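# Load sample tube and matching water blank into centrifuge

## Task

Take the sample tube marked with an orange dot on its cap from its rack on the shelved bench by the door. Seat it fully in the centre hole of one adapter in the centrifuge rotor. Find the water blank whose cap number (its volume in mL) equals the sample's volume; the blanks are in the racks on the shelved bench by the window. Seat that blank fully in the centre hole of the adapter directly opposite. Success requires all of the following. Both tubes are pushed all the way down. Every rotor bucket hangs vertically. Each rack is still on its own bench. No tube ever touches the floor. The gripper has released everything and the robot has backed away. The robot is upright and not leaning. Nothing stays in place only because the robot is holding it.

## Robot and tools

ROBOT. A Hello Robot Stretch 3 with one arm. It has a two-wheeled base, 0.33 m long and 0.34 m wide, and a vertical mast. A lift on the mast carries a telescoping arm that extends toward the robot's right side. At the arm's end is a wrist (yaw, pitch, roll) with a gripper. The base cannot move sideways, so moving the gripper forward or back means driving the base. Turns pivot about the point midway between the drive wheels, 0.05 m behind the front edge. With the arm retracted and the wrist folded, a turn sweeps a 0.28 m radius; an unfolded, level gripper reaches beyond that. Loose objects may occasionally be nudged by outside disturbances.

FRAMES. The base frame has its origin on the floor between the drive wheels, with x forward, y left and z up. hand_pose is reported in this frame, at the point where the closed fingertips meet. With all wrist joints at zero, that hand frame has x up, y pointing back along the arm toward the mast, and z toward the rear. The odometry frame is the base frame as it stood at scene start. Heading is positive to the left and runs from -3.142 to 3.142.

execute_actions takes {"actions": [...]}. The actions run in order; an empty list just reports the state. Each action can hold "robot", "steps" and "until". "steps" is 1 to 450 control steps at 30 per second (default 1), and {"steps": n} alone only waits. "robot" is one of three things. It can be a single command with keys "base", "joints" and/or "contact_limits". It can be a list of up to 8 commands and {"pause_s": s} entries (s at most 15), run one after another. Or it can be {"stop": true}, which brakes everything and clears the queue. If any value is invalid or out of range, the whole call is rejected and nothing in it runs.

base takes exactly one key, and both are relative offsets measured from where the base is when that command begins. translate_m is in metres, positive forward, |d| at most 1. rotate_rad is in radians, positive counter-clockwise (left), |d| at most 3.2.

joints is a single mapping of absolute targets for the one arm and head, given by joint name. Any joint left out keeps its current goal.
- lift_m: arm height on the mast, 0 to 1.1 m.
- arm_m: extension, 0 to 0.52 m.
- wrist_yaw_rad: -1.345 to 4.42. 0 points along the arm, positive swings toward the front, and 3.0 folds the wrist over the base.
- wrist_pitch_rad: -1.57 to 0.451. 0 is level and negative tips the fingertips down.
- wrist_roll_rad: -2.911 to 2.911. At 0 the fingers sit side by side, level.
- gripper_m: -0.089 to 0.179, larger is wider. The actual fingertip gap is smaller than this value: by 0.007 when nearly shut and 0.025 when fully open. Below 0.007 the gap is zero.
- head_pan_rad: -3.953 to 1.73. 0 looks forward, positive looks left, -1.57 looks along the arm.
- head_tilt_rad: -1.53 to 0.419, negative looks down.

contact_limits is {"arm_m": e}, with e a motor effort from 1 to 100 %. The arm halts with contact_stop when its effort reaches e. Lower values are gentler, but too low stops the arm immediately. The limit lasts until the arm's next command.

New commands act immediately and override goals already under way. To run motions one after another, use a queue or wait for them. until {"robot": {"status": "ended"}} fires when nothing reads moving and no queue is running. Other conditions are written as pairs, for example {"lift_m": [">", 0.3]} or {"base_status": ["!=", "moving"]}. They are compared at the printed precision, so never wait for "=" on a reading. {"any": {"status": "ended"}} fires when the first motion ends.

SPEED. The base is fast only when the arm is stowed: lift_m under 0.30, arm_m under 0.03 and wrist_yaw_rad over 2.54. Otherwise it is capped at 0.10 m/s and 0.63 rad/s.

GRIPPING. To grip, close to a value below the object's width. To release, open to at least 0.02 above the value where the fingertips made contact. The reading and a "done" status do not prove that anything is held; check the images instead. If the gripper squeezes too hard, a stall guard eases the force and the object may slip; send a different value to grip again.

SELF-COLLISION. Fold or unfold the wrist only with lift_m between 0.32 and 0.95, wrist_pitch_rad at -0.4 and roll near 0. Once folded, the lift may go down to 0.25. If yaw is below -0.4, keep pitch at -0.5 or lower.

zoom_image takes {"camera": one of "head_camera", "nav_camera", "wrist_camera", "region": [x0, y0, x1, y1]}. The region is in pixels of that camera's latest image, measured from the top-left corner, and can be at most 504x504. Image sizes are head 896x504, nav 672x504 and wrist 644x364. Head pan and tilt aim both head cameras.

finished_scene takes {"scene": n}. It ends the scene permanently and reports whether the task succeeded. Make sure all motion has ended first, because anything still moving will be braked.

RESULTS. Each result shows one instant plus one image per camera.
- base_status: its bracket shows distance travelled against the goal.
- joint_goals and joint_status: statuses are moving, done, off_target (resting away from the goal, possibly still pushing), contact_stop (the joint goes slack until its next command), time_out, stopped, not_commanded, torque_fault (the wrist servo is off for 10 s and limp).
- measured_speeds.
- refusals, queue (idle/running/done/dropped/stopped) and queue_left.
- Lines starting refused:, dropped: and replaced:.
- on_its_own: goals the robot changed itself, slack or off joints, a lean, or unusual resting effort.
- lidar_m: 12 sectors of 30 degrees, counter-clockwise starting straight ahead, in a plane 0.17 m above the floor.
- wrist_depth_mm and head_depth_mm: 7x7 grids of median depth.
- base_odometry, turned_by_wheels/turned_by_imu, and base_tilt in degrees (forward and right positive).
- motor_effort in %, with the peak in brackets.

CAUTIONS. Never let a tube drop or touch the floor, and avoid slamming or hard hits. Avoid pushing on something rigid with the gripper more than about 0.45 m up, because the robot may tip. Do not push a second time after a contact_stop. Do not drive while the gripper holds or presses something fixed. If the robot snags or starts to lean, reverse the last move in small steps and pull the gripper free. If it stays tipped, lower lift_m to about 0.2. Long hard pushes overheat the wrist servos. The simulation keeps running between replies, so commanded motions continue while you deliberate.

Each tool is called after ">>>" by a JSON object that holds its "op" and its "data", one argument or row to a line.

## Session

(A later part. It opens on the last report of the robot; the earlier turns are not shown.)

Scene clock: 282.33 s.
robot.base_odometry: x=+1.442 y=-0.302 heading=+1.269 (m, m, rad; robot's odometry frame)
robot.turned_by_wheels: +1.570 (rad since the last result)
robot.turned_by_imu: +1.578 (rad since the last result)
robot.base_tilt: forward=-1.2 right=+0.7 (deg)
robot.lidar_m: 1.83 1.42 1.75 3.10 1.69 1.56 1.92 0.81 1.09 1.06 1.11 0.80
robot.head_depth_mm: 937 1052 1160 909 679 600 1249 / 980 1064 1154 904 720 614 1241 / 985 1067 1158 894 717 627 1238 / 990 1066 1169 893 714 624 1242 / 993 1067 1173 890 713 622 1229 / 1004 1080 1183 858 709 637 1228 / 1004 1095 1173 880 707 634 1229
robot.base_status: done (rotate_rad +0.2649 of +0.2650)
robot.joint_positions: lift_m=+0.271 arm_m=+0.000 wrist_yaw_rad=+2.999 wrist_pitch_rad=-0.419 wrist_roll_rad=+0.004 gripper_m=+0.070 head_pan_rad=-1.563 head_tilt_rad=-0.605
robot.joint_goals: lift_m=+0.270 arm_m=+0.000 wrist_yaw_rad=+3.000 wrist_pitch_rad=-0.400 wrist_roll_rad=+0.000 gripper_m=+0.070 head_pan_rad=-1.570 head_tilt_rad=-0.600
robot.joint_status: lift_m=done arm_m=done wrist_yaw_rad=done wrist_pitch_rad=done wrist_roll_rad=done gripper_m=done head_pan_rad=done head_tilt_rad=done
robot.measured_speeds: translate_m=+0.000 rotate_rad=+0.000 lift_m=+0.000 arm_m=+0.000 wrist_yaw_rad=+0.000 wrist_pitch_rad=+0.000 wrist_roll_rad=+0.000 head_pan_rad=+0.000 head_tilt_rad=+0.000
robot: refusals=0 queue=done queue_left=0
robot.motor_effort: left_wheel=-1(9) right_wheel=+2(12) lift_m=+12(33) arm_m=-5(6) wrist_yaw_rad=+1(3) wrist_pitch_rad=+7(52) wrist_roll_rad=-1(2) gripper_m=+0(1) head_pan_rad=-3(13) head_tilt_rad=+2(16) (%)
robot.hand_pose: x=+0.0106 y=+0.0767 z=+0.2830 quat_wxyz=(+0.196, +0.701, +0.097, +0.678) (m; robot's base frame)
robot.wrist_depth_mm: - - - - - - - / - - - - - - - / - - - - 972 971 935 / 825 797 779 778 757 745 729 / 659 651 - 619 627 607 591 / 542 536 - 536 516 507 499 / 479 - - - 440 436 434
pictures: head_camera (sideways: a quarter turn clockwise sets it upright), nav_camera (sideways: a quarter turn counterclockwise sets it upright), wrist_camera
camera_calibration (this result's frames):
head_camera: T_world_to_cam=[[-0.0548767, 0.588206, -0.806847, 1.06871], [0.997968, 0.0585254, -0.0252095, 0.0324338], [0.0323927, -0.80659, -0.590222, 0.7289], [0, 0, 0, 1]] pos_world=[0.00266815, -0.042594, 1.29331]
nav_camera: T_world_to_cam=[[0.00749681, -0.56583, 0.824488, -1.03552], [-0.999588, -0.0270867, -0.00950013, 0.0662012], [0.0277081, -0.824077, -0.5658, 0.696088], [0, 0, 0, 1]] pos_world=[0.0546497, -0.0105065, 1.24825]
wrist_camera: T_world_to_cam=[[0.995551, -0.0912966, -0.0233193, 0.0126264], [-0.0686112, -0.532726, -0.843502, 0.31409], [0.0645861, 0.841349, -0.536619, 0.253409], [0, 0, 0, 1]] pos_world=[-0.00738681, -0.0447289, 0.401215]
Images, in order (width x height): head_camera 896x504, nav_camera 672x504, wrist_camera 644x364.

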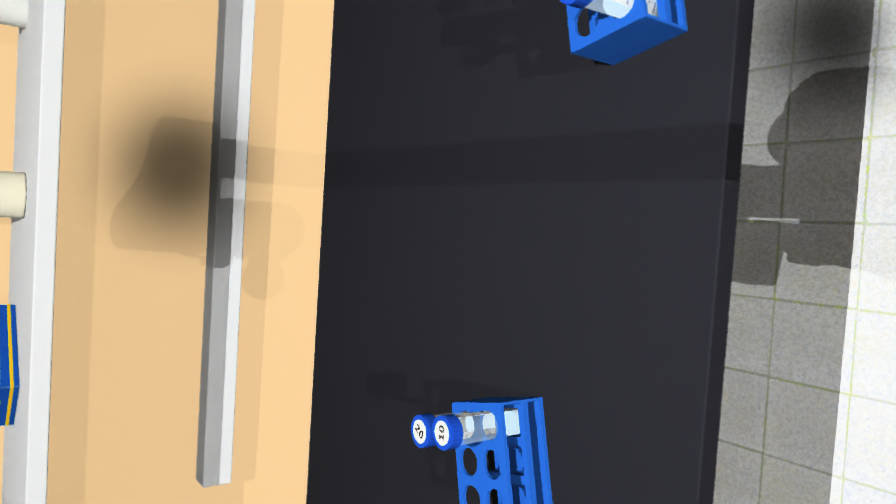

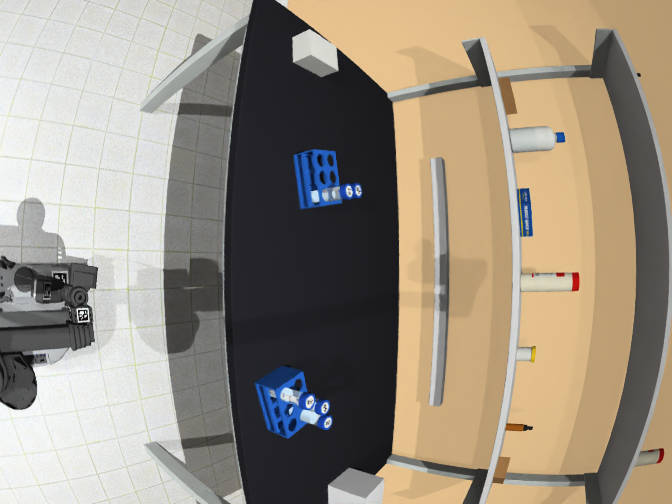

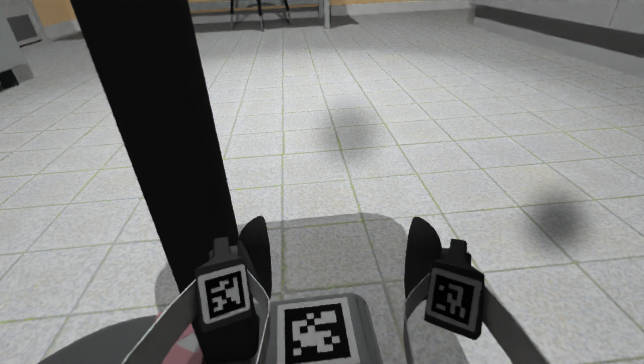

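Forward rack has 10 and another; look at the rear rack.

>>> {"op": "execute_actions", "data": {
  "actions": [
    {"robot":{"joints":{"head_pan_rad":-1.95,"head_tilt_rad":-0.65}},"steps":450,"until":{"robot":{"status":"ended"}}}
  ]
}}

>>> {"op": "zoom_image", "data": {
  "camera": "nav_camera",
  "region": [200,100,500,400]
}}

Scene clock: 285.67 s.
robot.base_odometry: x=+1.442 y=-0.302 heading=+1.269 (m, m, rad; robot's odometry frame)
robot.turned_by_wheels: +0.000 (rad since the last result)
robot.turned_by_imu: +0.001 (rad since the last result)
robot.base_tilt: forward=-1.2 right=+0.6 (deg)
robot.lidar_m: 1.83 1.42 1.76 3.08 1.70 1.55 1.92 0.81 1.09 1.06 1.11 0.80
robot.head_depth_mm: 1119 1265 1075 860 713 1419 1224 / 1117 1251 1116 859 681 1420 1223 / 1086 1216 1114 827 656 1381 1221 / 1053 1134 1107 849 664 1350 1209 / 1017 1098 1101 847 687 1314 1212 / 989 1064 1095 843 685 618 1211 / 969 1033 1095 843 682 602 1210
robot.base_status: done (rotate_rad +0.2649 of +0.2650)
robot.joint_positions: lift_m=+0.271 arm_m=+0.000 wrist_yaw_rad=+2.999 wrist_pitch_rad=-0.419 wrist_roll_rad=+0.004 gripper_m=+0.070 head_pan_rad=-1.943 head_tilt_rad=-0.641
robot.joint_goals: lift_m=+0.270 arm_m=+0.000 wrist_yaw_rad=+3.000 wrist_pitch_rad=-0.400 wrist_roll_rad=+0.000 gripper_m=+0.070 head_pan_rad=-1.950 head_tilt_rad=-0.650
robot.joint_status: lift_m=done arm_m=done wrist_yaw_rad=done wrist_pitch_rad=done wrist_roll_rad=done gripper_m=done head_pan_rad=done head_tilt_rad=done
robot.measured_speeds: translate_m=+0.000 rotate_rad=+0.000 lift_m=+0.000 arm_m=+0.000 wrist_yaw_rad=+0.000 wrist_pitch_rad=+0.000 wrist_roll_rad=+0.000 head_pan_rad=+0.000 head_tilt_rad=+0.000
robot: refusals=0 queue=done queue_left=0
robot.motor_effort: left_wheel=-1(1) right_wheel=+2(2) lift_m=+12(12) arm_m=-4(5) wrist_yaw_rad=+1(1) wrist_pitch_rad=+7(7) wrist_roll_rad=-1(2) gripper_m=+0(0) head_pan_rad=-3(24) head_tilt_rad=-3(6) (%)
robot.hand_pose: x=+0.0106 y=+0.0767 z=+0.2830 quat_wxyz=(+0.196, +0.701, +0.097, +0.678) (m; robot's base frame)
robot.wrist_depth_mm: - - - - - - - / - - - - - - - / - - - - 983 962 940 / 818 813 792 773 763 739 732 / 655 649 - 619 630 603 593 / 543 536 - 538 512 507 493 / 475 - - - 442 437 431
pictures: head_camera (sideways: a quarter turn clockwise sets it upright), nav_camera (sideways: a quarter turn counterclockwise sets it upright), wrist_camera
camera_calibration (this result's frames):
head_camera: T_world_to_cam=[[0.177401, 0.59348, -0.785054, 1.03888], [0.948954, -0.314548, -0.0233511, 0.0303123], [-0.260795, -0.740838, -0.618987, 0.768107], [0, 0, 0, 1]] pos_world=[-0.0127448, -0.0379762, 1.29173]
nav_camera: T_world_to_cam=[[-0.213357, -0.55575, 0.803505, -1.00682], [-0.938364, 0.345499, -0.0101996, 0.0667378], [-0.271942, -0.756157, -0.59521, 0.736178], [0, 0, 0, 1]] pos_world=[0.0480097, -0.0259328, 1.24785]
wrist_camera: T_world_to_cam=[[0.995551, -0.0912966, -0.0233192, 0.0126264], [-0.0686111, -0.532726, -0.843502, 0.31409], [0.0645861, 0.841349, -0.536619, 0.253409], [0, 0, 0, 1]] pos_world=[-0.00738681, -0.0447289, 0.401215]
Images, in order (width x height): head_camera 896x504, nav_camera 672x504, wrist_camera 644x364.

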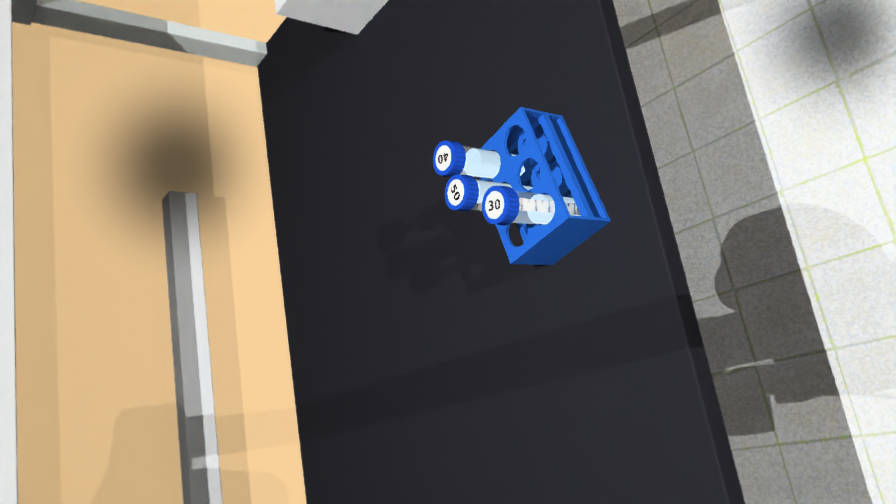

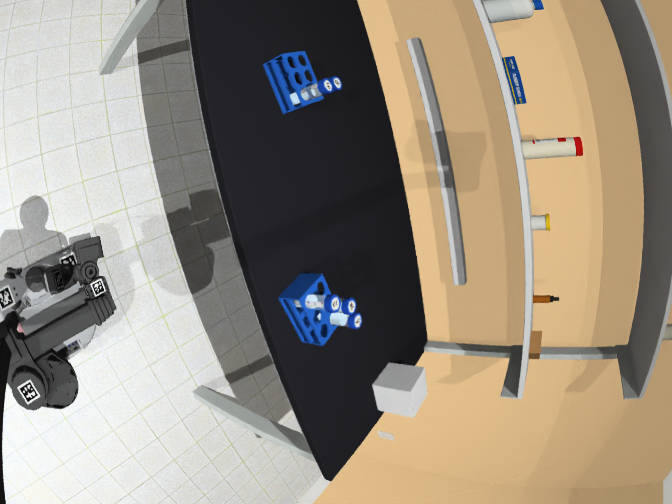

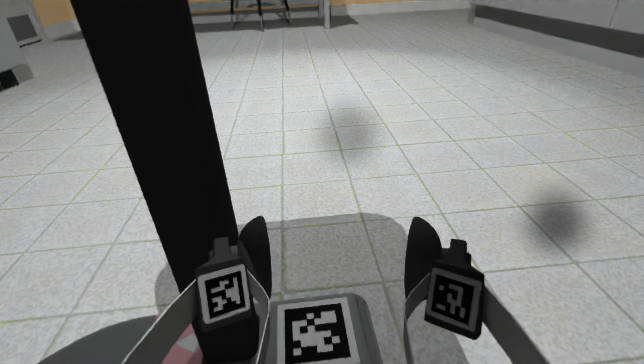

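Region (200, 100, 500, 400) of nav_camera's 672x504 image, scaled by 1.680, with more detail than that image has.

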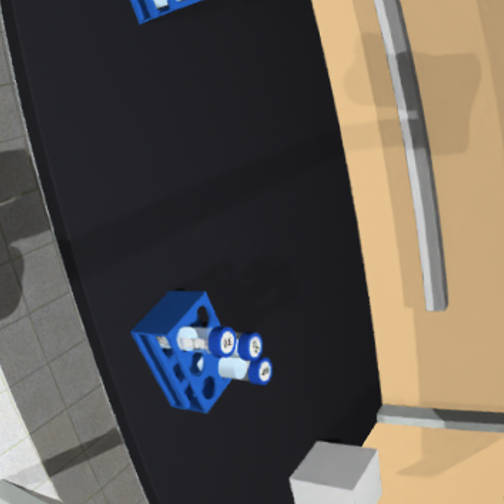

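>>> {"op": "execute_actions", "data": {
  "actions": [
    {"robot":[{"base":{"translate_m":-0.225},"joints":{"lift_m":0.9}},{"joints":{"wrist_yaw_rad":0.0,"gripper_m":0.075}},{"joints":{"lift_m":1.09,"wrist_pitch_rad":-1.57,"head_pan_rad":-1.57,"head_tilt_rad":-0.95}},{"joints":{"arm_m":0.36}}],"steps":450,"until":{"robot":{"status":"ended"}}},
    {"steps":300,"until":{"robot":{"status":"ended"}}}
  ]
}}

Scene clock: 305.03 s.
robot.base_odometry: x=+1.375 y=-0.517 heading=+1.269 (m, m, rad; robot's odometry frame)
robot.turned_by_wheels: +0.000 (rad since the last result)
robot.turned_by_imu: +0.003 (rad since the last result)
robot.base_tilt: forward=-1.2 right=+0.7 (deg)
robot.lidar_m: 2.06 1.62 2.08 2.85 1.39 1.39 1.70 0.62 1.09 1.05 1.10 1.00
robot.head_depth_mm: 1015 846 722 640 1372 1233 1120 / 1020 825 720 639 1380 1236 1136 / 988 840 621 639 1370 1230 1146 / 1013 819 607 636 1369 1232 1150 / 1011 838 716 647 1369 1228 1116 / 1009 838 713 647 1362 1227 1114 / 1006 837 714 647 1364 1221 1115
robot.base_status: done (translate_m -0.2250 of -0.2250)
robot.joint_positions: lift_m=+1.089 arm_m=+0.360 wrist_yaw_rad=+0.000 wrist_pitch_rad=-1.564 wrist_roll_rad=+0.004 gripper_m=+0.075 head_pan_rad=-1.577 head_tilt_rad=-0.938
robot.joint_goals: lift_m=+1.090 arm_m=+0.360 wrist_yaw_rad=+0.000 wrist_pitch_rad=-1.570 wrist_roll_rad=+0.000 gripper_m=+0.075 head_pan_rad=-1.570 head_tilt_rad=-0.950
robot.joint_status: lift_m=done arm_m=done wrist_yaw_rad=done wrist_pitch_rad=done wrist_roll_rad=done gripper_m=done head_pan_rad=done head_tilt_rad=done
robot.measured_speeds: translate_m=+0.000 rotate_rad=+0.000 lift_m=+0.000 arm_m=+0.000 wrist_yaw_rad=+0.000 wrist_pitch_rad=+0.000 wrist_roll_rad=+0.000 head_pan_rad=+0.000 head_tilt_rad=+0.000
robot: refusals=0 queue=done queue_left=0
robot.motor_effort: left_wheel=-1(9) right_wheel=+2(7) lift_m=+32(32) arm_m=+5(5) wrist_yaw_rad=+0(2) wrist_pitch_rad=-3(5) wrist_roll_rad=-1(2) gripper_m=+1(33) head_pan_rad=+3(26) head_tilt_rad=-3(17) (%)
robot.hand_pose: x=-0.0216 y=-0.4821 z=+0.9718 quat_wxyz=(+0.501, +0.497, -0.502, -0.500) (m; robot's base frame)
robot.wrist_depth_mm: 367 362 357 351 348 342 340 / 372 372 362 359 355 350 346 / 381 376 373 365 360 357 352 / 390 385 380 312 364 362 358 / 397 390 387 317 371 370 366 / - - - 390 381 375 371 / - - - - - - -
pictures: head_camera (sideways: a quarter turn clockwise sets it upright), nav_camera (sideways: a quarter turn counterclockwise sets it upright), wrist_camera
camera_calibration (this result's frames):
head_camera: T_world_to_cam=[[-0.0453873, 0.820326, -0.570092, 0.760118], [0.998709, 0.0502824, -0.00715806, 0.00892128], [0.0227937, -0.569681, -0.82155, 1.02981], [0, 0, 0, 1]] pos_world=[0.00211676, -0.0373288, 1.27944]
nav_camera: T_world_to_cam=[[-0.00172455, -0.804318, 0.594196, -0.735343], [-0.99984, -0.00920575, -0.015363, 0.0738301], [0.0178268, -0.594127, -0.804173, 1.00619], [0, 0, 0, 1]] pos_world=[0.0546131, 0.00703217, 1.24722]
wrist_camera: T_world_to_cam=[[-0.998456, 0.00122222, -0.0555359, 0.0425352], [-0.00664241, 0.989958, 0.141208, 0.373712], [0.0551508, 0.141359, -0.988421, 1.19661], [0, 0, 0, 1]] pos_world=[-0.021042, -0.539162, 1.13234]
Images, in order (width x height): head_camera 896x504, nav_camera 672x504, wrist_camera 644x364.

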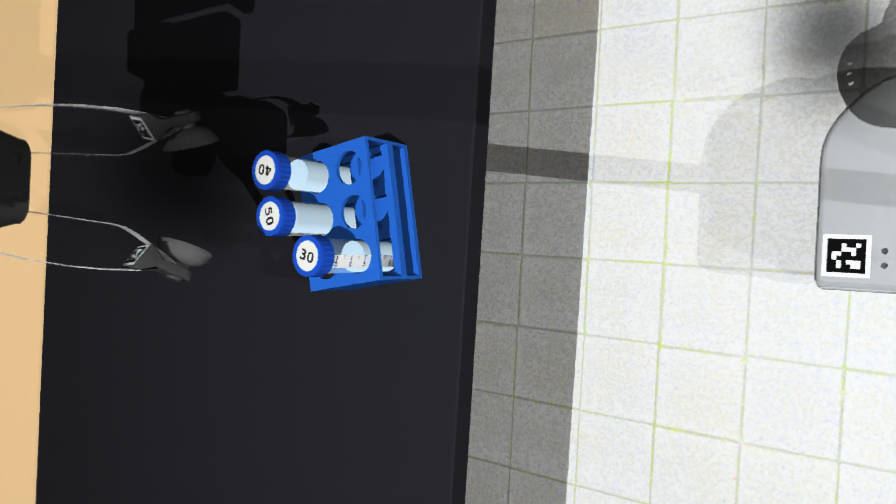

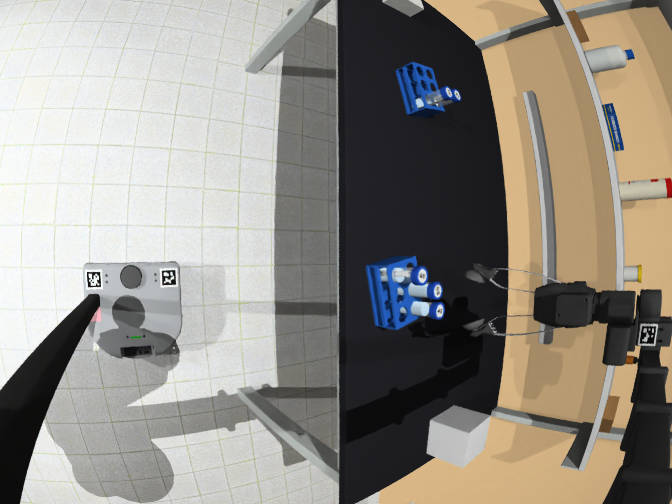

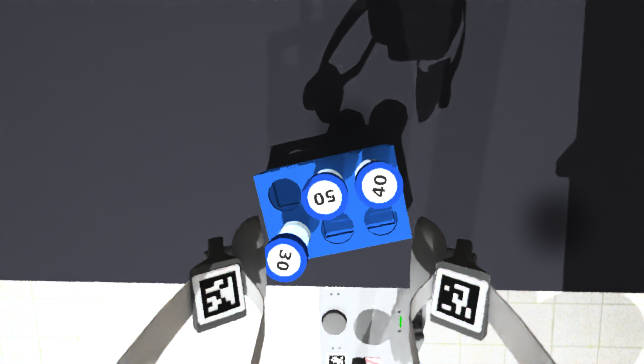

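>>> {"op": "execute_actions", "data": {
  "actions": [
    {"robot":{"base":{"translate_m":0.012},"joints":{"arm_m":0.368,"wrist_roll_rad":1.335,"lift_m":1.03}},"steps":450,"until":{"robot":{"status":"ended"}}}
  ]
}}

Scene clock: 313.07 s.
robot.base_odometry: x=+1.379 y=-0.506 heading=+1.269 (m, m, rad; robot's odometry frame)
robot.turned_by_wheels: +0.000 (rad since the last result)
robot.turned_by_imu: +0.001 (rad since the last result)
robot.base_tilt: forward=-1.4 right=+0.6 (deg)
robot.lidar_m: 2.04 1.61 2.06 2.85 1.40 1.39 1.71 0.63 1.09 1.05 1.10 0.98
robot.head_depth_mm: 996 848 718 640 1376 1238 1121 / 988 842 717 639 1380 1233 1137 / - 843 623 632 1366 1232 1147 / 985 837 621 635 1367 1227 1146 / 1010 840 715 648 1362 1235 1113 / 1012 837 713 646 1366 1225 1114 / 1009 837 714 648 1368 1225 1115
robot.base_status: done (translate_m +0.0120 of +0.0120)
robot.joint_positions: lift_m=+1.031 arm_m=+0.368 wrist_yaw_rad=+0.000 wrist_pitch_rad=-1.565 wrist_roll_rad=+1.328 gripper_m=+0.075 head_pan_rad=-1.577 head_tilt_rad=-0.938
robot.joint_goals: lift_m=+1.030 arm_m=+0.368 wrist_yaw_rad=+0.000 wrist_pitch_rad=-1.570 wrist_roll_rad=+1.335 gripper_m=+0.075 head_pan_rad=-1.570 head_tilt_rad=-0.950
robot.joint_status: lift_m=done arm_m=done wrist_yaw_rad=done wrist_pitch_rad=done wrist_roll_rad=done gripper_m=done head_pan_rad=done head_tilt_rad=done
robot.measured_speeds: translate_m=+0.000 rotate_rad=+0.000 lift_m=+0.000 arm_m=+0.000 wrist_yaw_rad=+0.000 wrist_pitch_rad=+0.000 wrist_roll_rad=+0.000 head_pan_rad=+0.000 head_tilt_rad=+0.000
robot: refusals=0 queue=done queue_left=0
robot.motor_effort: left_wheel=-1(3) right_wheel=+2(8) lift_m=+12(31) arm_m=+4(4) wrist_yaw_rad=+0(0) wrist_pitch_rad=-2(2) wrist_roll_rad=+3(4) gripper_m=+0(0) head_pan_rad=+3(2) head_tilt_rad=-4(4) (%)
robot.hand_pose: x=-0.0216 y=-0.4898 z=+0.9129 quat_wxyz=(+0.086, +0.085, -0.704, -0.700) (m; robot's base frame)
robot.wrist_depth_mm: 309 305 300 296 290 287 982 / 317 313 306 301 294 292 977 / 324 319 313 303 300 299 - / 331 327 321 248 305 303 - / 340 333 326 196 285 - - / 346 340 - 326 198 - - / 357 347 342 335 330 - -
pictures: head_camera (sideways: a quarter turn clockwise sets it upright), nav_camera (sideways: a quarter turn counterclockwise sets it upright), wrist_camera
camera_calibration (this result's frames):
head_camera: T_world_to_cam=[[-0.0453933, 0.820326, -0.570092, 0.760118], [0.998709, 0.0502897, -0.00715806, 0.00892128], [0.0227978, -0.569681, -0.82155, 1.02981], [0, 0, 0, 1]] pos_world=[0.00211703, -0.0373289, 1.27944]
nav_camera: T_world_to_cam=[[-0.0017187, -0.804318, 0.594196, -0.735343], [-0.99984, -0.00921302, -0.015363, 0.0738301], [0.0178311, -0.594127, -0.804173, 1.00619], [0, 0, 0, 1]] pos_world=[0.054613, 0.00703252, 1.24722]
wrist_camera: T_world_to_cam=[[-0.241663, 0.968417, -0.0613836, 0.534746], [0.957856, 0.248194, 0.144607, 0.0440525], [0.155275, -0.0238505, -0.987583, 1.05993], [0, 0, 0, 1]] pos_world=[-0.0775478, -0.50351, 1.07322]
Images, in order (width x height): head_camera 896x504, nav_camera 672x504, wrist_camera 644x364.

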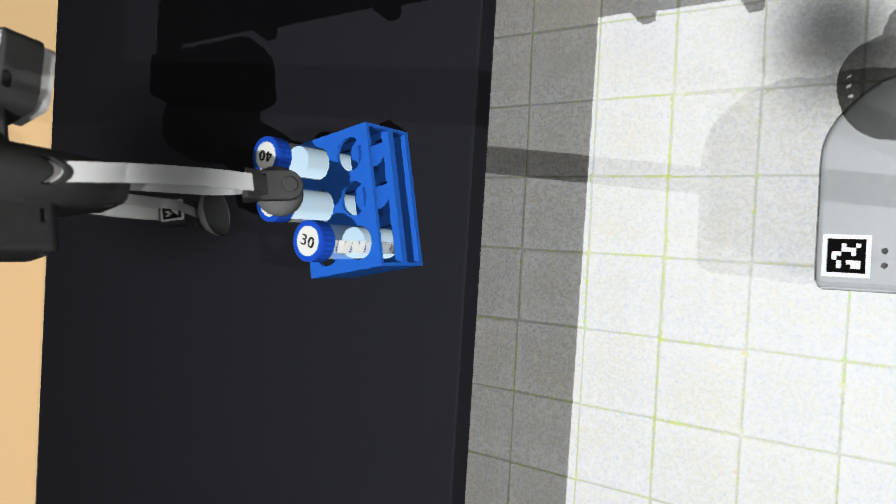

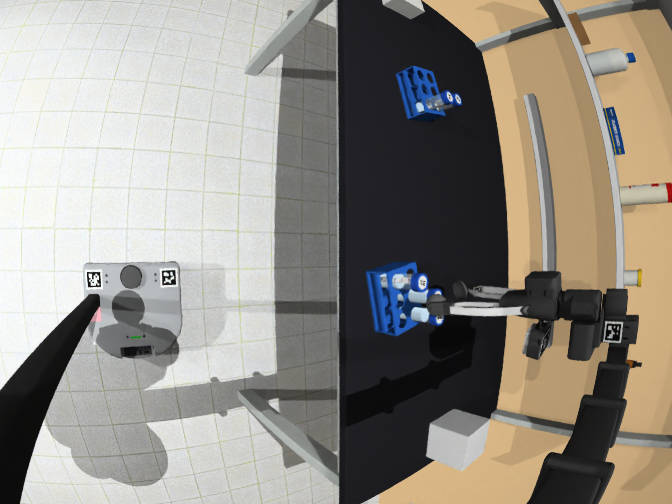

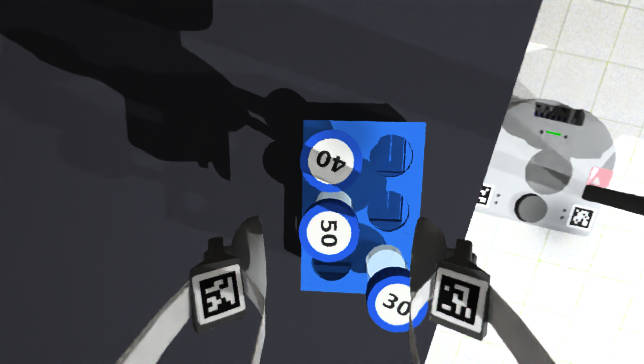

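>>> {"op": "execute_actions", "data": {
  "actions": [
    {"robot":[{"joints":{"arm_m":0.374}},{"joints":{"lift_m":0.975}}],"steps":450,"until":{"robot":{"status":"ended"}}}
  ]
}}

Scene clock: 319.73 s.
robot.base_odometry: x=+1.379 y=-0.506 heading=+1.269 (m, m, rad; robot's odometry frame)
robot.turned_by_wheels: +0.000 (rad since the last result)
robot.turned_by_imu: +0.001 (rad since the last result)
robot.base_tilt: forward=-1.3 right=+0.6 (deg)
robot.lidar_m: 2.05 1.61 2.06 2.85 1.40 1.40 1.71 0.63 1.09 1.05 1.10 0.99
robot.head_depth_mm: 1018 844 721 639 1365 1234 1121 / 1042 842 718 640 1374 1230 1132 / - 843 615 631 1377 1227 1149 / 1027 841 620 637 1375 1230 1145 / 1010 837 715 650 1360 1226 1113 / 1008 839 715 648 1366 1234 1115 / 1008 838 715 646 1368 1219 1111
robot.base_status: done (translate_m +0.0120 of +0.0120)
robot.joint_positions: lift_m=+0.976 arm_m=+0.374 wrist_yaw_rad=+0.000 wrist_pitch_rad=-1.565 wrist_roll_rad=+1.329 gripper_m=+0.075 head_pan_rad=-1.577 head_tilt_rad=-0.938
robot.joint_goals: lift_m=+0.975 arm_m=+0.374 wrist_yaw_rad=+0.000 wrist_pitch_rad=-1.570 wrist_roll_rad=+1.335 gripper_m=+0.075 head_pan_rad=-1.570 head_tilt_rad=-0.950
robot.joint_status: lift_m=done arm_m=done wrist_yaw_rad=done wrist_pitch_rad=done wrist_roll_rad=done gripper_m=done head_pan_rad=done head_tilt_rad=done
robot.measured_speeds: translate_m=+0.000 rotate_rad=+0.000 lift_m=+0.000 arm_m=+0.000 wrist_yaw_rad=+0.000 wrist_pitch_rad=+0.000 wrist_roll_rad=+0.000 head_pan_rad=+0.000 head_tilt_rad=+0.000
robot: refusals=0 queue=done queue_left=0
robot.motor_effort: left_wheel=-2(1) right_wheel=+2(2) lift_m=+12(12) arm_m=+5(4) wrist_yaw_rad=+0(0) wrist_pitch_rad=-2(2) wrist_roll_rad=+3(3) gripper_m=+0(0) head_pan_rad=+2(3) head_tilt_rad=-4(3) (%)
robot.hand_pose: x=-0.0216 y=-0.4958 z=+0.8579 quat_wxyz=(+0.086, +0.085, -0.704, -0.700) (m; robot's base frame)
robot.wrist_depth_mm: 254 251 246 243 239 235 919 / 260 257 251 248 243 240 951 / 265 262 257 194 245 245 - / 272 268 262 136 195 250 - / 276 275 268 149 231 257 - / 285 278 - 142 196 - - / 292 286 281 276 148 - -
pictures: head_camera (sideways: a quarter turn clockwise sets it upright), nav_camera (sideways: a quarter turn counterclockwise sets it upright), wrist_camera
camera_calibration (this result's frames):
head_camera: T_world_to_cam=[[-0.0453932, 0.820326, -0.570092, 0.760119], [0.998709, 0.0502896, -0.00715806, 0.00892129], [0.0227978, -0.569681, -0.821549, 1.02981], [0, 0, 0, 1]] pos_world=[0.00211703, -0.0373289, 1.27944]
nav_camera: T_world_to_cam=[[-0.0017188, -0.804318, 0.594196, -0.735343], [-0.99984, -0.0092129, -0.015363, 0.0738301], [0.017831, -0.594127, -0.804173, 1.00619], [0, 0, 0, 1]] pos_world=[0.054613, 0.00703251, 1.24722]
wrist_camera: T_world_to_cam=[[-0.241541, 0.968447, -0.0613841, 0.537193], [0.957887, 0.248073, 0.144607, 0.0534332], [0.155272, -0.0238704, -0.987583, 1.00546], [0, 0, 0, 1]] pos_world=[-0.0775497, -0.509497, 1.01823]
Images, in order (width x height): head_camera 896x504, nav_camera 672x504, wrist_camera 644x364.

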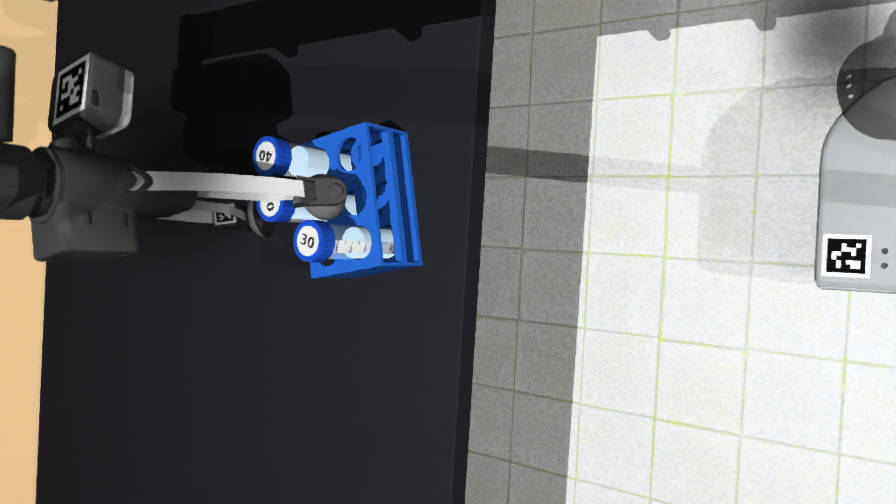

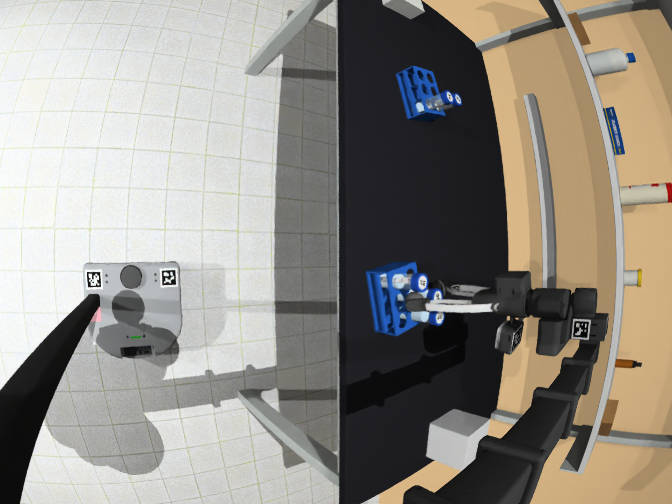

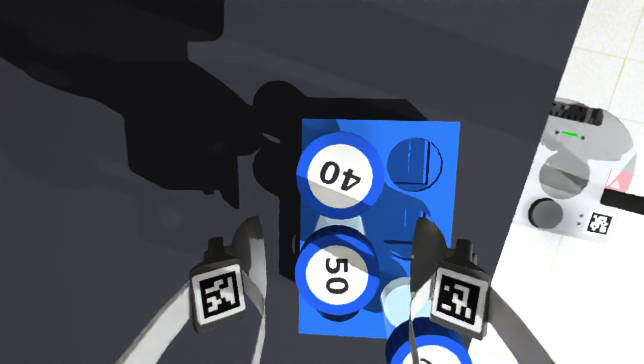

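>>> {"op": "execute_actions", "data": {
  "actions": [
    {"robot":[{"base":{"translate_m":0.004}},{"joints":{"lift_m":0.962}},{"joints":{"gripper_m":0.015}},{"pause_s":0.5},{"joints":{"lift_m":1.09}}],"steps":450,"until":{"robot":{"status":"ended"}}}
  ]
}}

Scene clock: 328.13 s.
robot.base_odometry: x=+1.380 y=-0.502 heading=+1.269 (m, m, rad; robot's odometry frame)
robot.turned_by_wheels: +0.000 (rad since the last result)
robot.turned_by_imu: +0.001 (rad since the last result)
robot.base_tilt: forward=-1.2 right=+0.7 (deg)
robot.lidar_m: 2.04 1.61 2.06 2.84 1.40 1.40 1.71 0.64 1.09 1.06 1.10 0.98
robot.head_depth_mm: 1017 847 719 641 1372 1236 1119 / 1022 845 706 640 1366 1231 1130 / 1017 785 636 630 1371 1226 1147 / 1014 838 633 643 1366 1228 1146 / 1008 838 715 648 1369 1228 1118 / 1005 836 714 648 1363 1224 1115 / 1008 835 714 647 1363 1224 1112
robot.base_status: done (translate_m +0.0040 of +0.0040)
robot.joint_positions: lift_m=+1.089 arm_m=+0.374 wrist_yaw_rad=+0.000 wrist_pitch_rad=-1.565 wrist_roll_rad=+1.329 gripper_m=+0.015 head_pan_rad=-1.577 head_tilt_rad=-0.938
robot.joint_goals: lift_m=+1.090 arm_m=+0.374 wrist_yaw_rad=+0.000 wrist_pitch_rad=-1.570 wrist_roll_rad=+1.335 gripper_m=+0.015 head_pan_rad=-1.570 head_tilt_rad=-0.950
robot.joint_status: lift_m=done arm_m=done wrist_yaw_rad=done wrist_pitch_rad=done wrist_roll_rad=done gripper_m=done head_pan_rad=done head_tilt_rad=done
robot.measured_speeds: translate_m=+0.000 rotate_rad=+0.000 lift_m=+0.000 arm_m=+0.000 wrist_yaw_rad=+0.000 wrist_pitch_rad=+0.000 wrist_roll_rad=+0.000 head_pan_rad=+0.000 head_tilt_rad=+0.000
robot: refusals=0 queue=done queue_left=0
robot.motor_effort: left_wheel=-1(4) right_wheel=+2(7) lift_m=+32(31) arm_m=+4(4) wrist_yaw_rad=+0(1) wrist_pitch_rad=-2(2) wrist_roll_rad=+3(3) gripper_m=-7(82) head_pan_rad=+3(3) head_tilt_rad=-4(3) (%)
robot.hand_pose: x=-0.0216 y=-0.4958 z=+0.9718 quat_wxyz=(+0.086, +0.085, -0.704, -0.700) (m; robot's base frame)
robot.wrist_depth_mm: 372 363 354 352 345 343 - / 378 368 365 358 353 - - / 384 380 371 361 358 - - / 396 385 381 368 362 - - / 404 397 388 127 372 - - / 415 407 402 127 - - - / 422 414 405 401 394 - -
pictures: head_camera (sideways: a quarter turn clockwise sets it upright), nav_camera (sideways: a quarter turn counterclockwise sets it upright), wrist_camera
camera_calibration (this result's frames):
head_camera: T_world_to_cam=[[-0.0453933, 0.820326, -0.570092, 0.760118], [0.998709, 0.0502897, -0.00715805, 0.00892128], [0.0227978, -0.569681, -0.82155, 1.02981], [0, 0, 0, 1]] pos_world=[0.00211703, -0.0373289, 1.27944]
nav_camera: T_world_to_cam=[[-0.0017187, -0.804318, 0.594196, -0.735343], [-0.99984, -0.00921302, -0.015363, 0.0738301], [0.0178311, -0.594127, -0.804173, 1.00619], [0, 0, 0, 1]] pos_world=[0.054613, 0.00703253, 1.24722]
wrist_camera: T_world_to_cam=[[-0.24153, 0.96845, -0.0613841, 0.54419], [0.95789, 0.248062, 0.144608, 0.0369574], [0.155272, -0.0238721, -0.987583, 1.11795], [0, 0, 0, 1]] pos_world=[-0.0775498, -0.5095, 1.13213]
Images, in order (width x height): head_camera 896x504, nav_camera 672x504, wrist_camera 644x364.

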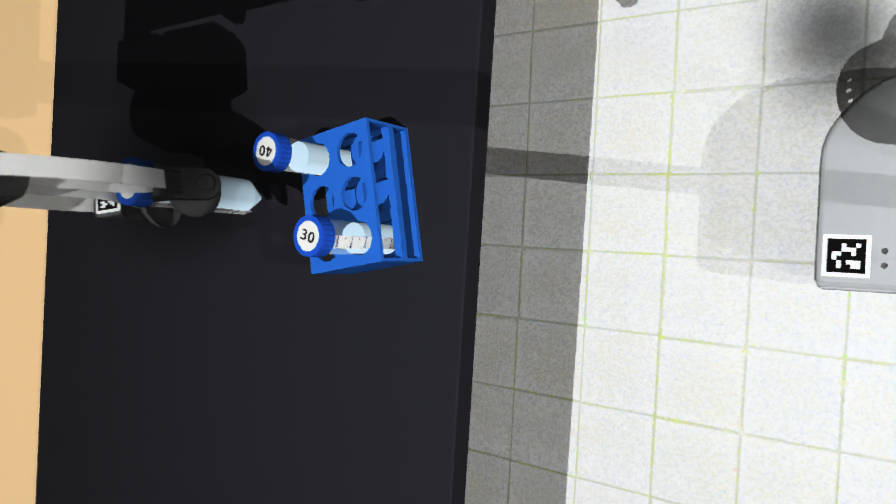

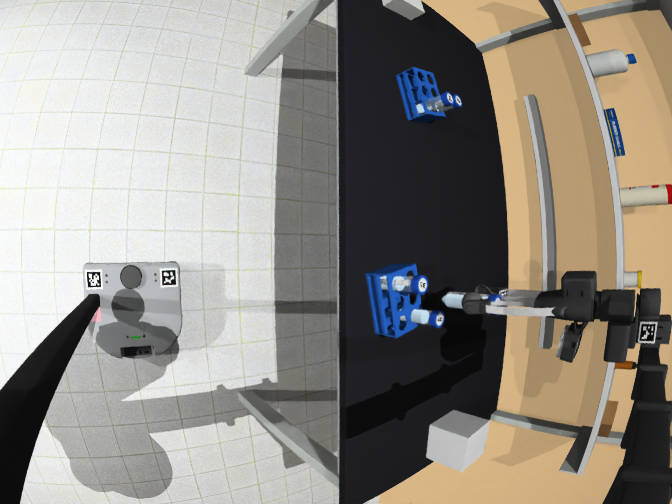

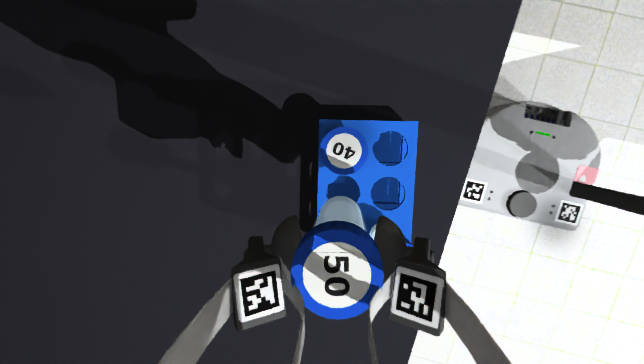

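>>> {"op": "execute_actions", "data": {
  "actions": [
    {"robot":[{"joints":{"arm_m":0.0,"lift_m":1.1,"wrist_roll_rad":0.0,"head_tilt_rad":-0.8}},{"base":{"rotate_rad":-0.767}},{"base":{"translate_m":-0.939}},{"base":{"rotate_rad":-0.803}},{"base":{"translate_m":-0.8}},{"joints":{"arm_m":0.36}}],"steps":450,"until":{"robot":{"status":"ended"}}},
    {"steps":450,"until":{"robot":{"status":"ended"}}}
  ]
}}

Scene clock: 366.73 s.
robot.base_odometry: x=-0.207 y=-0.716 heading=-0.301 (m, m, rad; robot's odometry frame)
robot.turned_by_wheels: -1.570 (rad since the last result)
robot.turned_by_imu: -1.574 (rad since the last result)
robot.base_tilt: forward=-1.2 right=+0.7 (deg)
robot.lidar_m: 1.86 2.45 2.20 2.12 2.22 1.58 1.39 1.41 0.31 0.30 0.32 0.44
robot.head_depth_mm: 887 1015 1154 1020 581 731 1100 / - - 786 648 574 648 950 / - - 824 389 569 657 968 / 775 883 827 697 574 665 995 / 780 889 872 723 577 676 1020 / 785 886 816 698 580 688 1044 / 789 874 837 717 584 698 1090
robot.base_status: done (translate_m -0.8000 of -0.8000)
robot.joint_positions: lift_m=+1.098 arm_m=+0.177 wrist_yaw_rad=+0.000 wrist_pitch_rad=-1.565 wrist_roll_rad=+0.005 gripper_m=+0.015 head_pan_rad=-1.577 head_tilt_rad=-0.803
robot.joint_goals: lift_m=+1.100 arm_m=+0.360 wrist_yaw_rad=+0.000 wrist_pitch_rad=-1.570 wrist_roll_rad=+0.000 gripper_m=+0.015 head_pan_rad=-1.570 head_tilt_rad=-0.800
robot.joint_status: lift_m=done arm_m=moving wrist_yaw_rad=done wrist_pitch_rad=done wrist_roll_rad=done gripper_m=done head_pan_rad=done head_tilt_rad=done
robot.measured_speeds: translate_m=+0.000 rotate_rad=+0.000 lift_m=+0.000 arm_m=+0.140 wrist_yaw_rad=+0.000 wrist_pitch_rad=+0.000 wrist_roll_rad=+0.000 head_pan_rad=+0.000 head_tilt_rad=+0.000
robot: refusals=0 queue=running queue_left=0
robot.motor_effort: left_wheel=+2(6) right_wheel=-2(7) lift_m=+32(33) arm_m=+5(5) wrist_yaw_rad=+0(1) wrist_pitch_rad=-3(3) wrist_roll_rad=-2(2) gripper_m=-8(8) head_pan_rad=+2(2) head_tilt_rad=+1(9) (%)
robot.hand_pose: x=-0.0216 y=-0.2997 z=+0.9804 quat_wxyz=(+0.500, +0.497, -0.502, -0.500) (m; robot's base frame)
robot.wrist_depth_mm: 339 370 381 381 315 316 - / 337 405 501 328 321 318 - / 344 338 337 332 327 340 - / - - - - - - - / - - - 127 - - - / - - - 127 - - - / - - - - - - -
pictures: head_camera (sideways: a quarter turn clockwise sets it upright), nav_camera (sideways: a quarter turn counterclockwise sets it upright), wrist_camera
camera_calibration (this result's frames):
head_camera: T_world_to_cam=[[-0.0460241, 0.736068, -0.675342, 0.897255], [0.998692, 0.0489656, -0.0146917, 0.0187313], [0.0222544, -0.675135, -0.737359, 0.920345], [0, 0, 0, 1]] pos_world=[0.0021068, -0.0400004, 1.28485]
nav_camera: T_world_to_cam=[[-0.00107182, -0.716964, 0.697109, -0.869442], [-0.99985, -0.0112963, -0.0131554, 0.0709586], [0.0173067, -0.697018, -0.716844, 0.89263], [0, 0, 0, 1]] pos_world=[0.0545675, -0.000377793, 1.24691]
wrist_camera: T_world_to_cam=[[-0.998454, 0.0022508, -0.0555415, 0.0431005], [-0.00563475, 0.989935, 0.141411, 0.191741], [0.0553008, 0.141505, -0.988392, 1.17931], [0, 0, 0, 1]] pos_world=[-0.0211028, -0.356788, 1.1409]
Images, in order (width x height): head_camera 896x504, nav_camera 672x504, wrist_camera 644x364.

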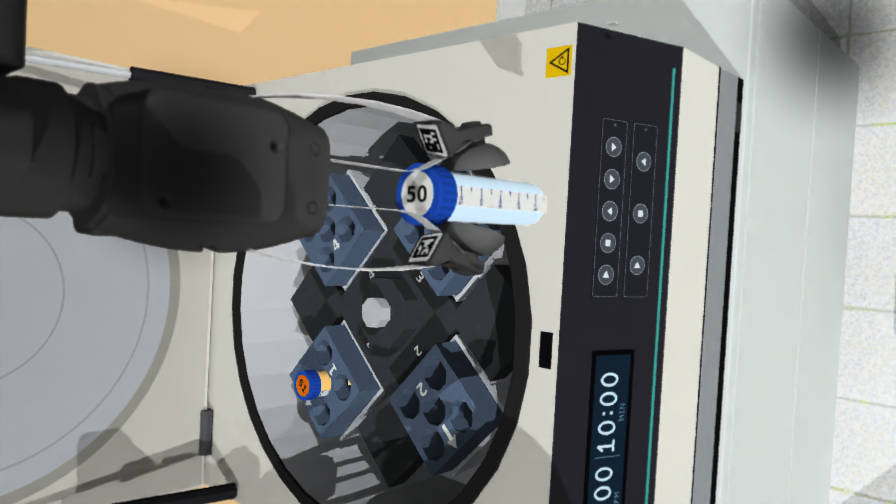

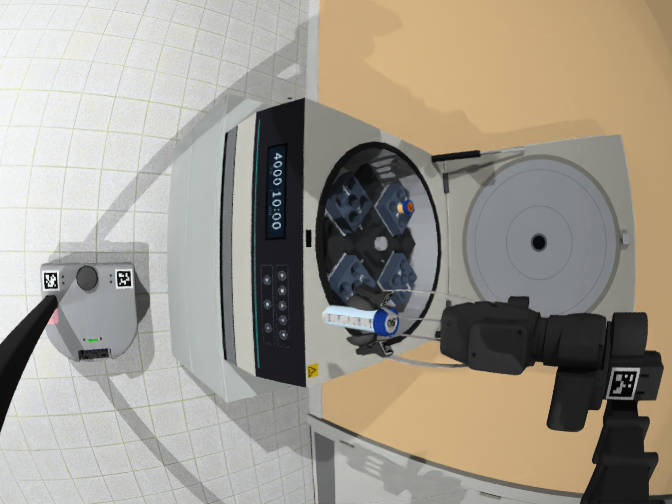

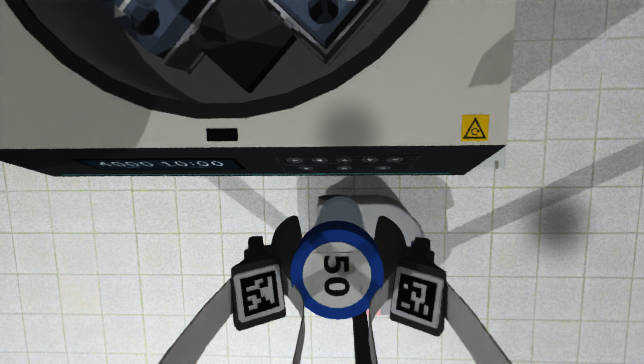

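>>> {"op": "execute_actions", "data": {
  "actions": [
    {"steps":150,"until":{"robot":{"status":"ended"}}}
  ]
}}

Scene clock: 368.67 s.
robot.base_odometry: x=-0.207 y=-0.716 heading=-0.301 (m, m, rad; robot's odometry frame)
robot.turned_by_wheels: +0.000 (rad since the last result)
robot.turned_by_imu: +0.000 (rad since the last result)
robot.base_tilt: forward=-1.1 right=+0.8 (deg)
robot.lidar_m: 1.85 2.45 2.20 2.13 2.21 1.58 1.40 1.40 0.31 0.30 0.32 0.44
robot.head_depth_mm: 871 1016 1160 1023 581 730 1098 / 767 864 799 646 573 646 951 / - 872 818 709 576 659 971 / 779 887 827 709 574 668 996 / 780 885 872 725 576 677 1017 / 787 886 817 698 580 688 1045 / 791 874 834 720 583 699 1088
robot.base_status: done (translate_m -0.8000 of -0.8000)
robot.joint_positions: lift_m=+1.098 arm_m=+0.360 wrist_yaw_rad=+0.000 wrist_pitch_rad=-1.565 wrist_roll_rad=+0.005 gripper_m=+0.015 head_pan_rad=-1.577 head_tilt_rad=-0.803
robot.joint_goals: lift_m=+1.100 arm_m=+0.360 wrist_yaw_rad=+0.000 wrist_pitch_rad=-1.570 wrist_roll_rad=+0.000 gripper_m=+0.015 head_pan_rad=-1.570 head_tilt_rad=-0.800
robot.joint_status: lift_m=done arm_m=done wrist_yaw_rad=done wrist_pitch_rad=done wrist_roll_rad=done gripper_m=done head_pan_rad=done head_tilt_rad=done
robot.measured_speeds: translate_m=+0.000 rotate_rad=+0.000 lift_m=+0.000 arm_m=+0.000 wrist_yaw_rad=+0.000 wrist_pitch_rad=+0.000 wrist_roll_rad=+0.000 head_pan_rad=+0.000 head_tilt_rad=+0.000
robot: refusals=0 queue=done queue_left=0
robot.motor_effort: left_wheel=+2(2) right_wheel=-2(2) lift_m=+32(31) arm_m=+4(5) wrist_yaw_rad=+0(0) wrist_pitch_rad=-2(2) wrist_roll_rad=-2(2) gripper_m=-8(8) head_pan_rad=+3(2) head_tilt_rad=+1(1) (%)
robot.hand_pose: x=-0.0216 y=-0.4820 z=+0.9804 quat_wxyz=(+0.500, +0.497, -0.502, -0.500) (m; robot's base frame)
robot.wrist_depth_mm: 394 375 383 376 392 311 - / 396 397 370 383 383 317 - / 388 391 398 390 422 324 - / 363 397 400 373 360 331 - / 359 409 453 127 337 - - / 367 361 373 127 - - - / - - - - - - -
pictures: head_camera (sideways: a quarter turn clockwise sets it upright), nav_camera (sideways: a quarter turn counterclockwise sets it upright), wrist_camera
camera_calibration (this result's frames):
head_camera: T_world_to_cam=[[-0.0460243, 0.736067, -0.675342, 0.897255], [0.998692, 0.0489659, -0.0146917, 0.0187313], [0.0222546, -0.675135, -0.737359, 0.920345], [0, 0, 0, 1]] pos_world=[0.00210681, -0.0400004, 1.28485]
nav_camera: T_world_to_cam=[[-0.00107157, -0.716964, 0.697109, -0.869442], [-0.99985, -0.0112967, -0.0131554, 0.0709586], [0.017307, -0.697018, -0.716844, 0.89263], [0, 0, 0, 1]] pos_world=[0.0545675, -0.000377779, 1.24691]
wrist_camera: T_world_to_cam=[[-0.998454, 0.00235141, -0.0555415, 0.0435617], [-0.00553499, 0.989936, 0.141411, 0.372263], [0.0553151, 0.1415, -0.988392, 1.20512], [0, 0, 0, 1]] pos_world=[-0.0211063, -0.539143, 1.1409]
Images, in order (width x height): head_camera 896x504, nav_camera 672x504, wrist_camera 644x364.

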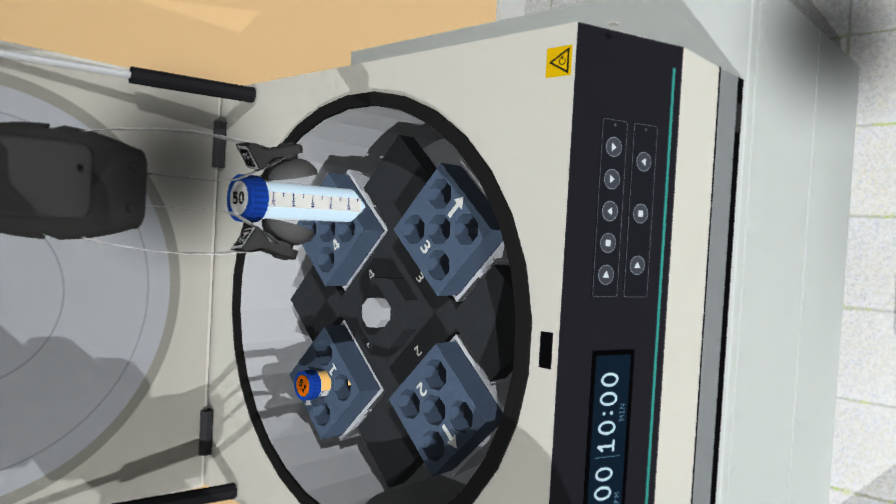

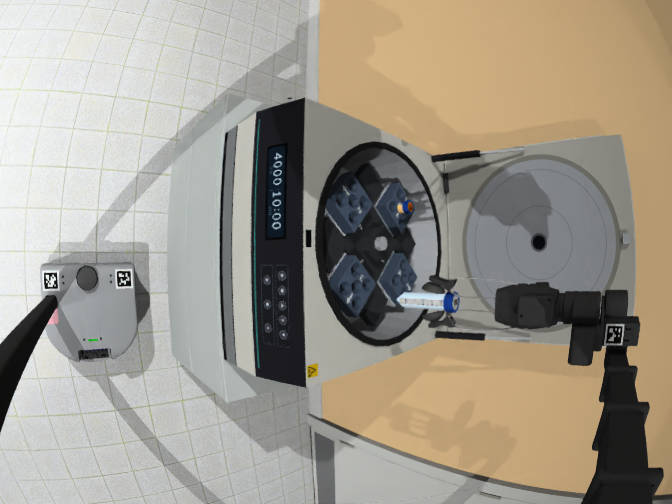

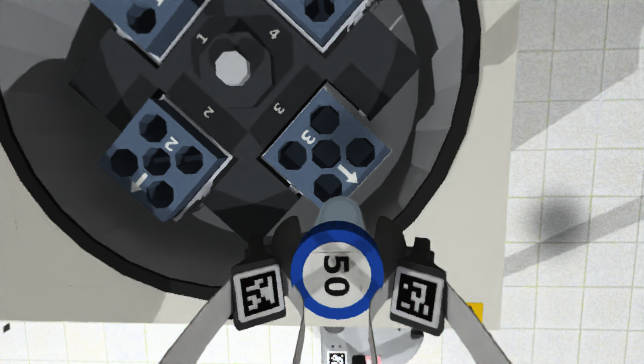

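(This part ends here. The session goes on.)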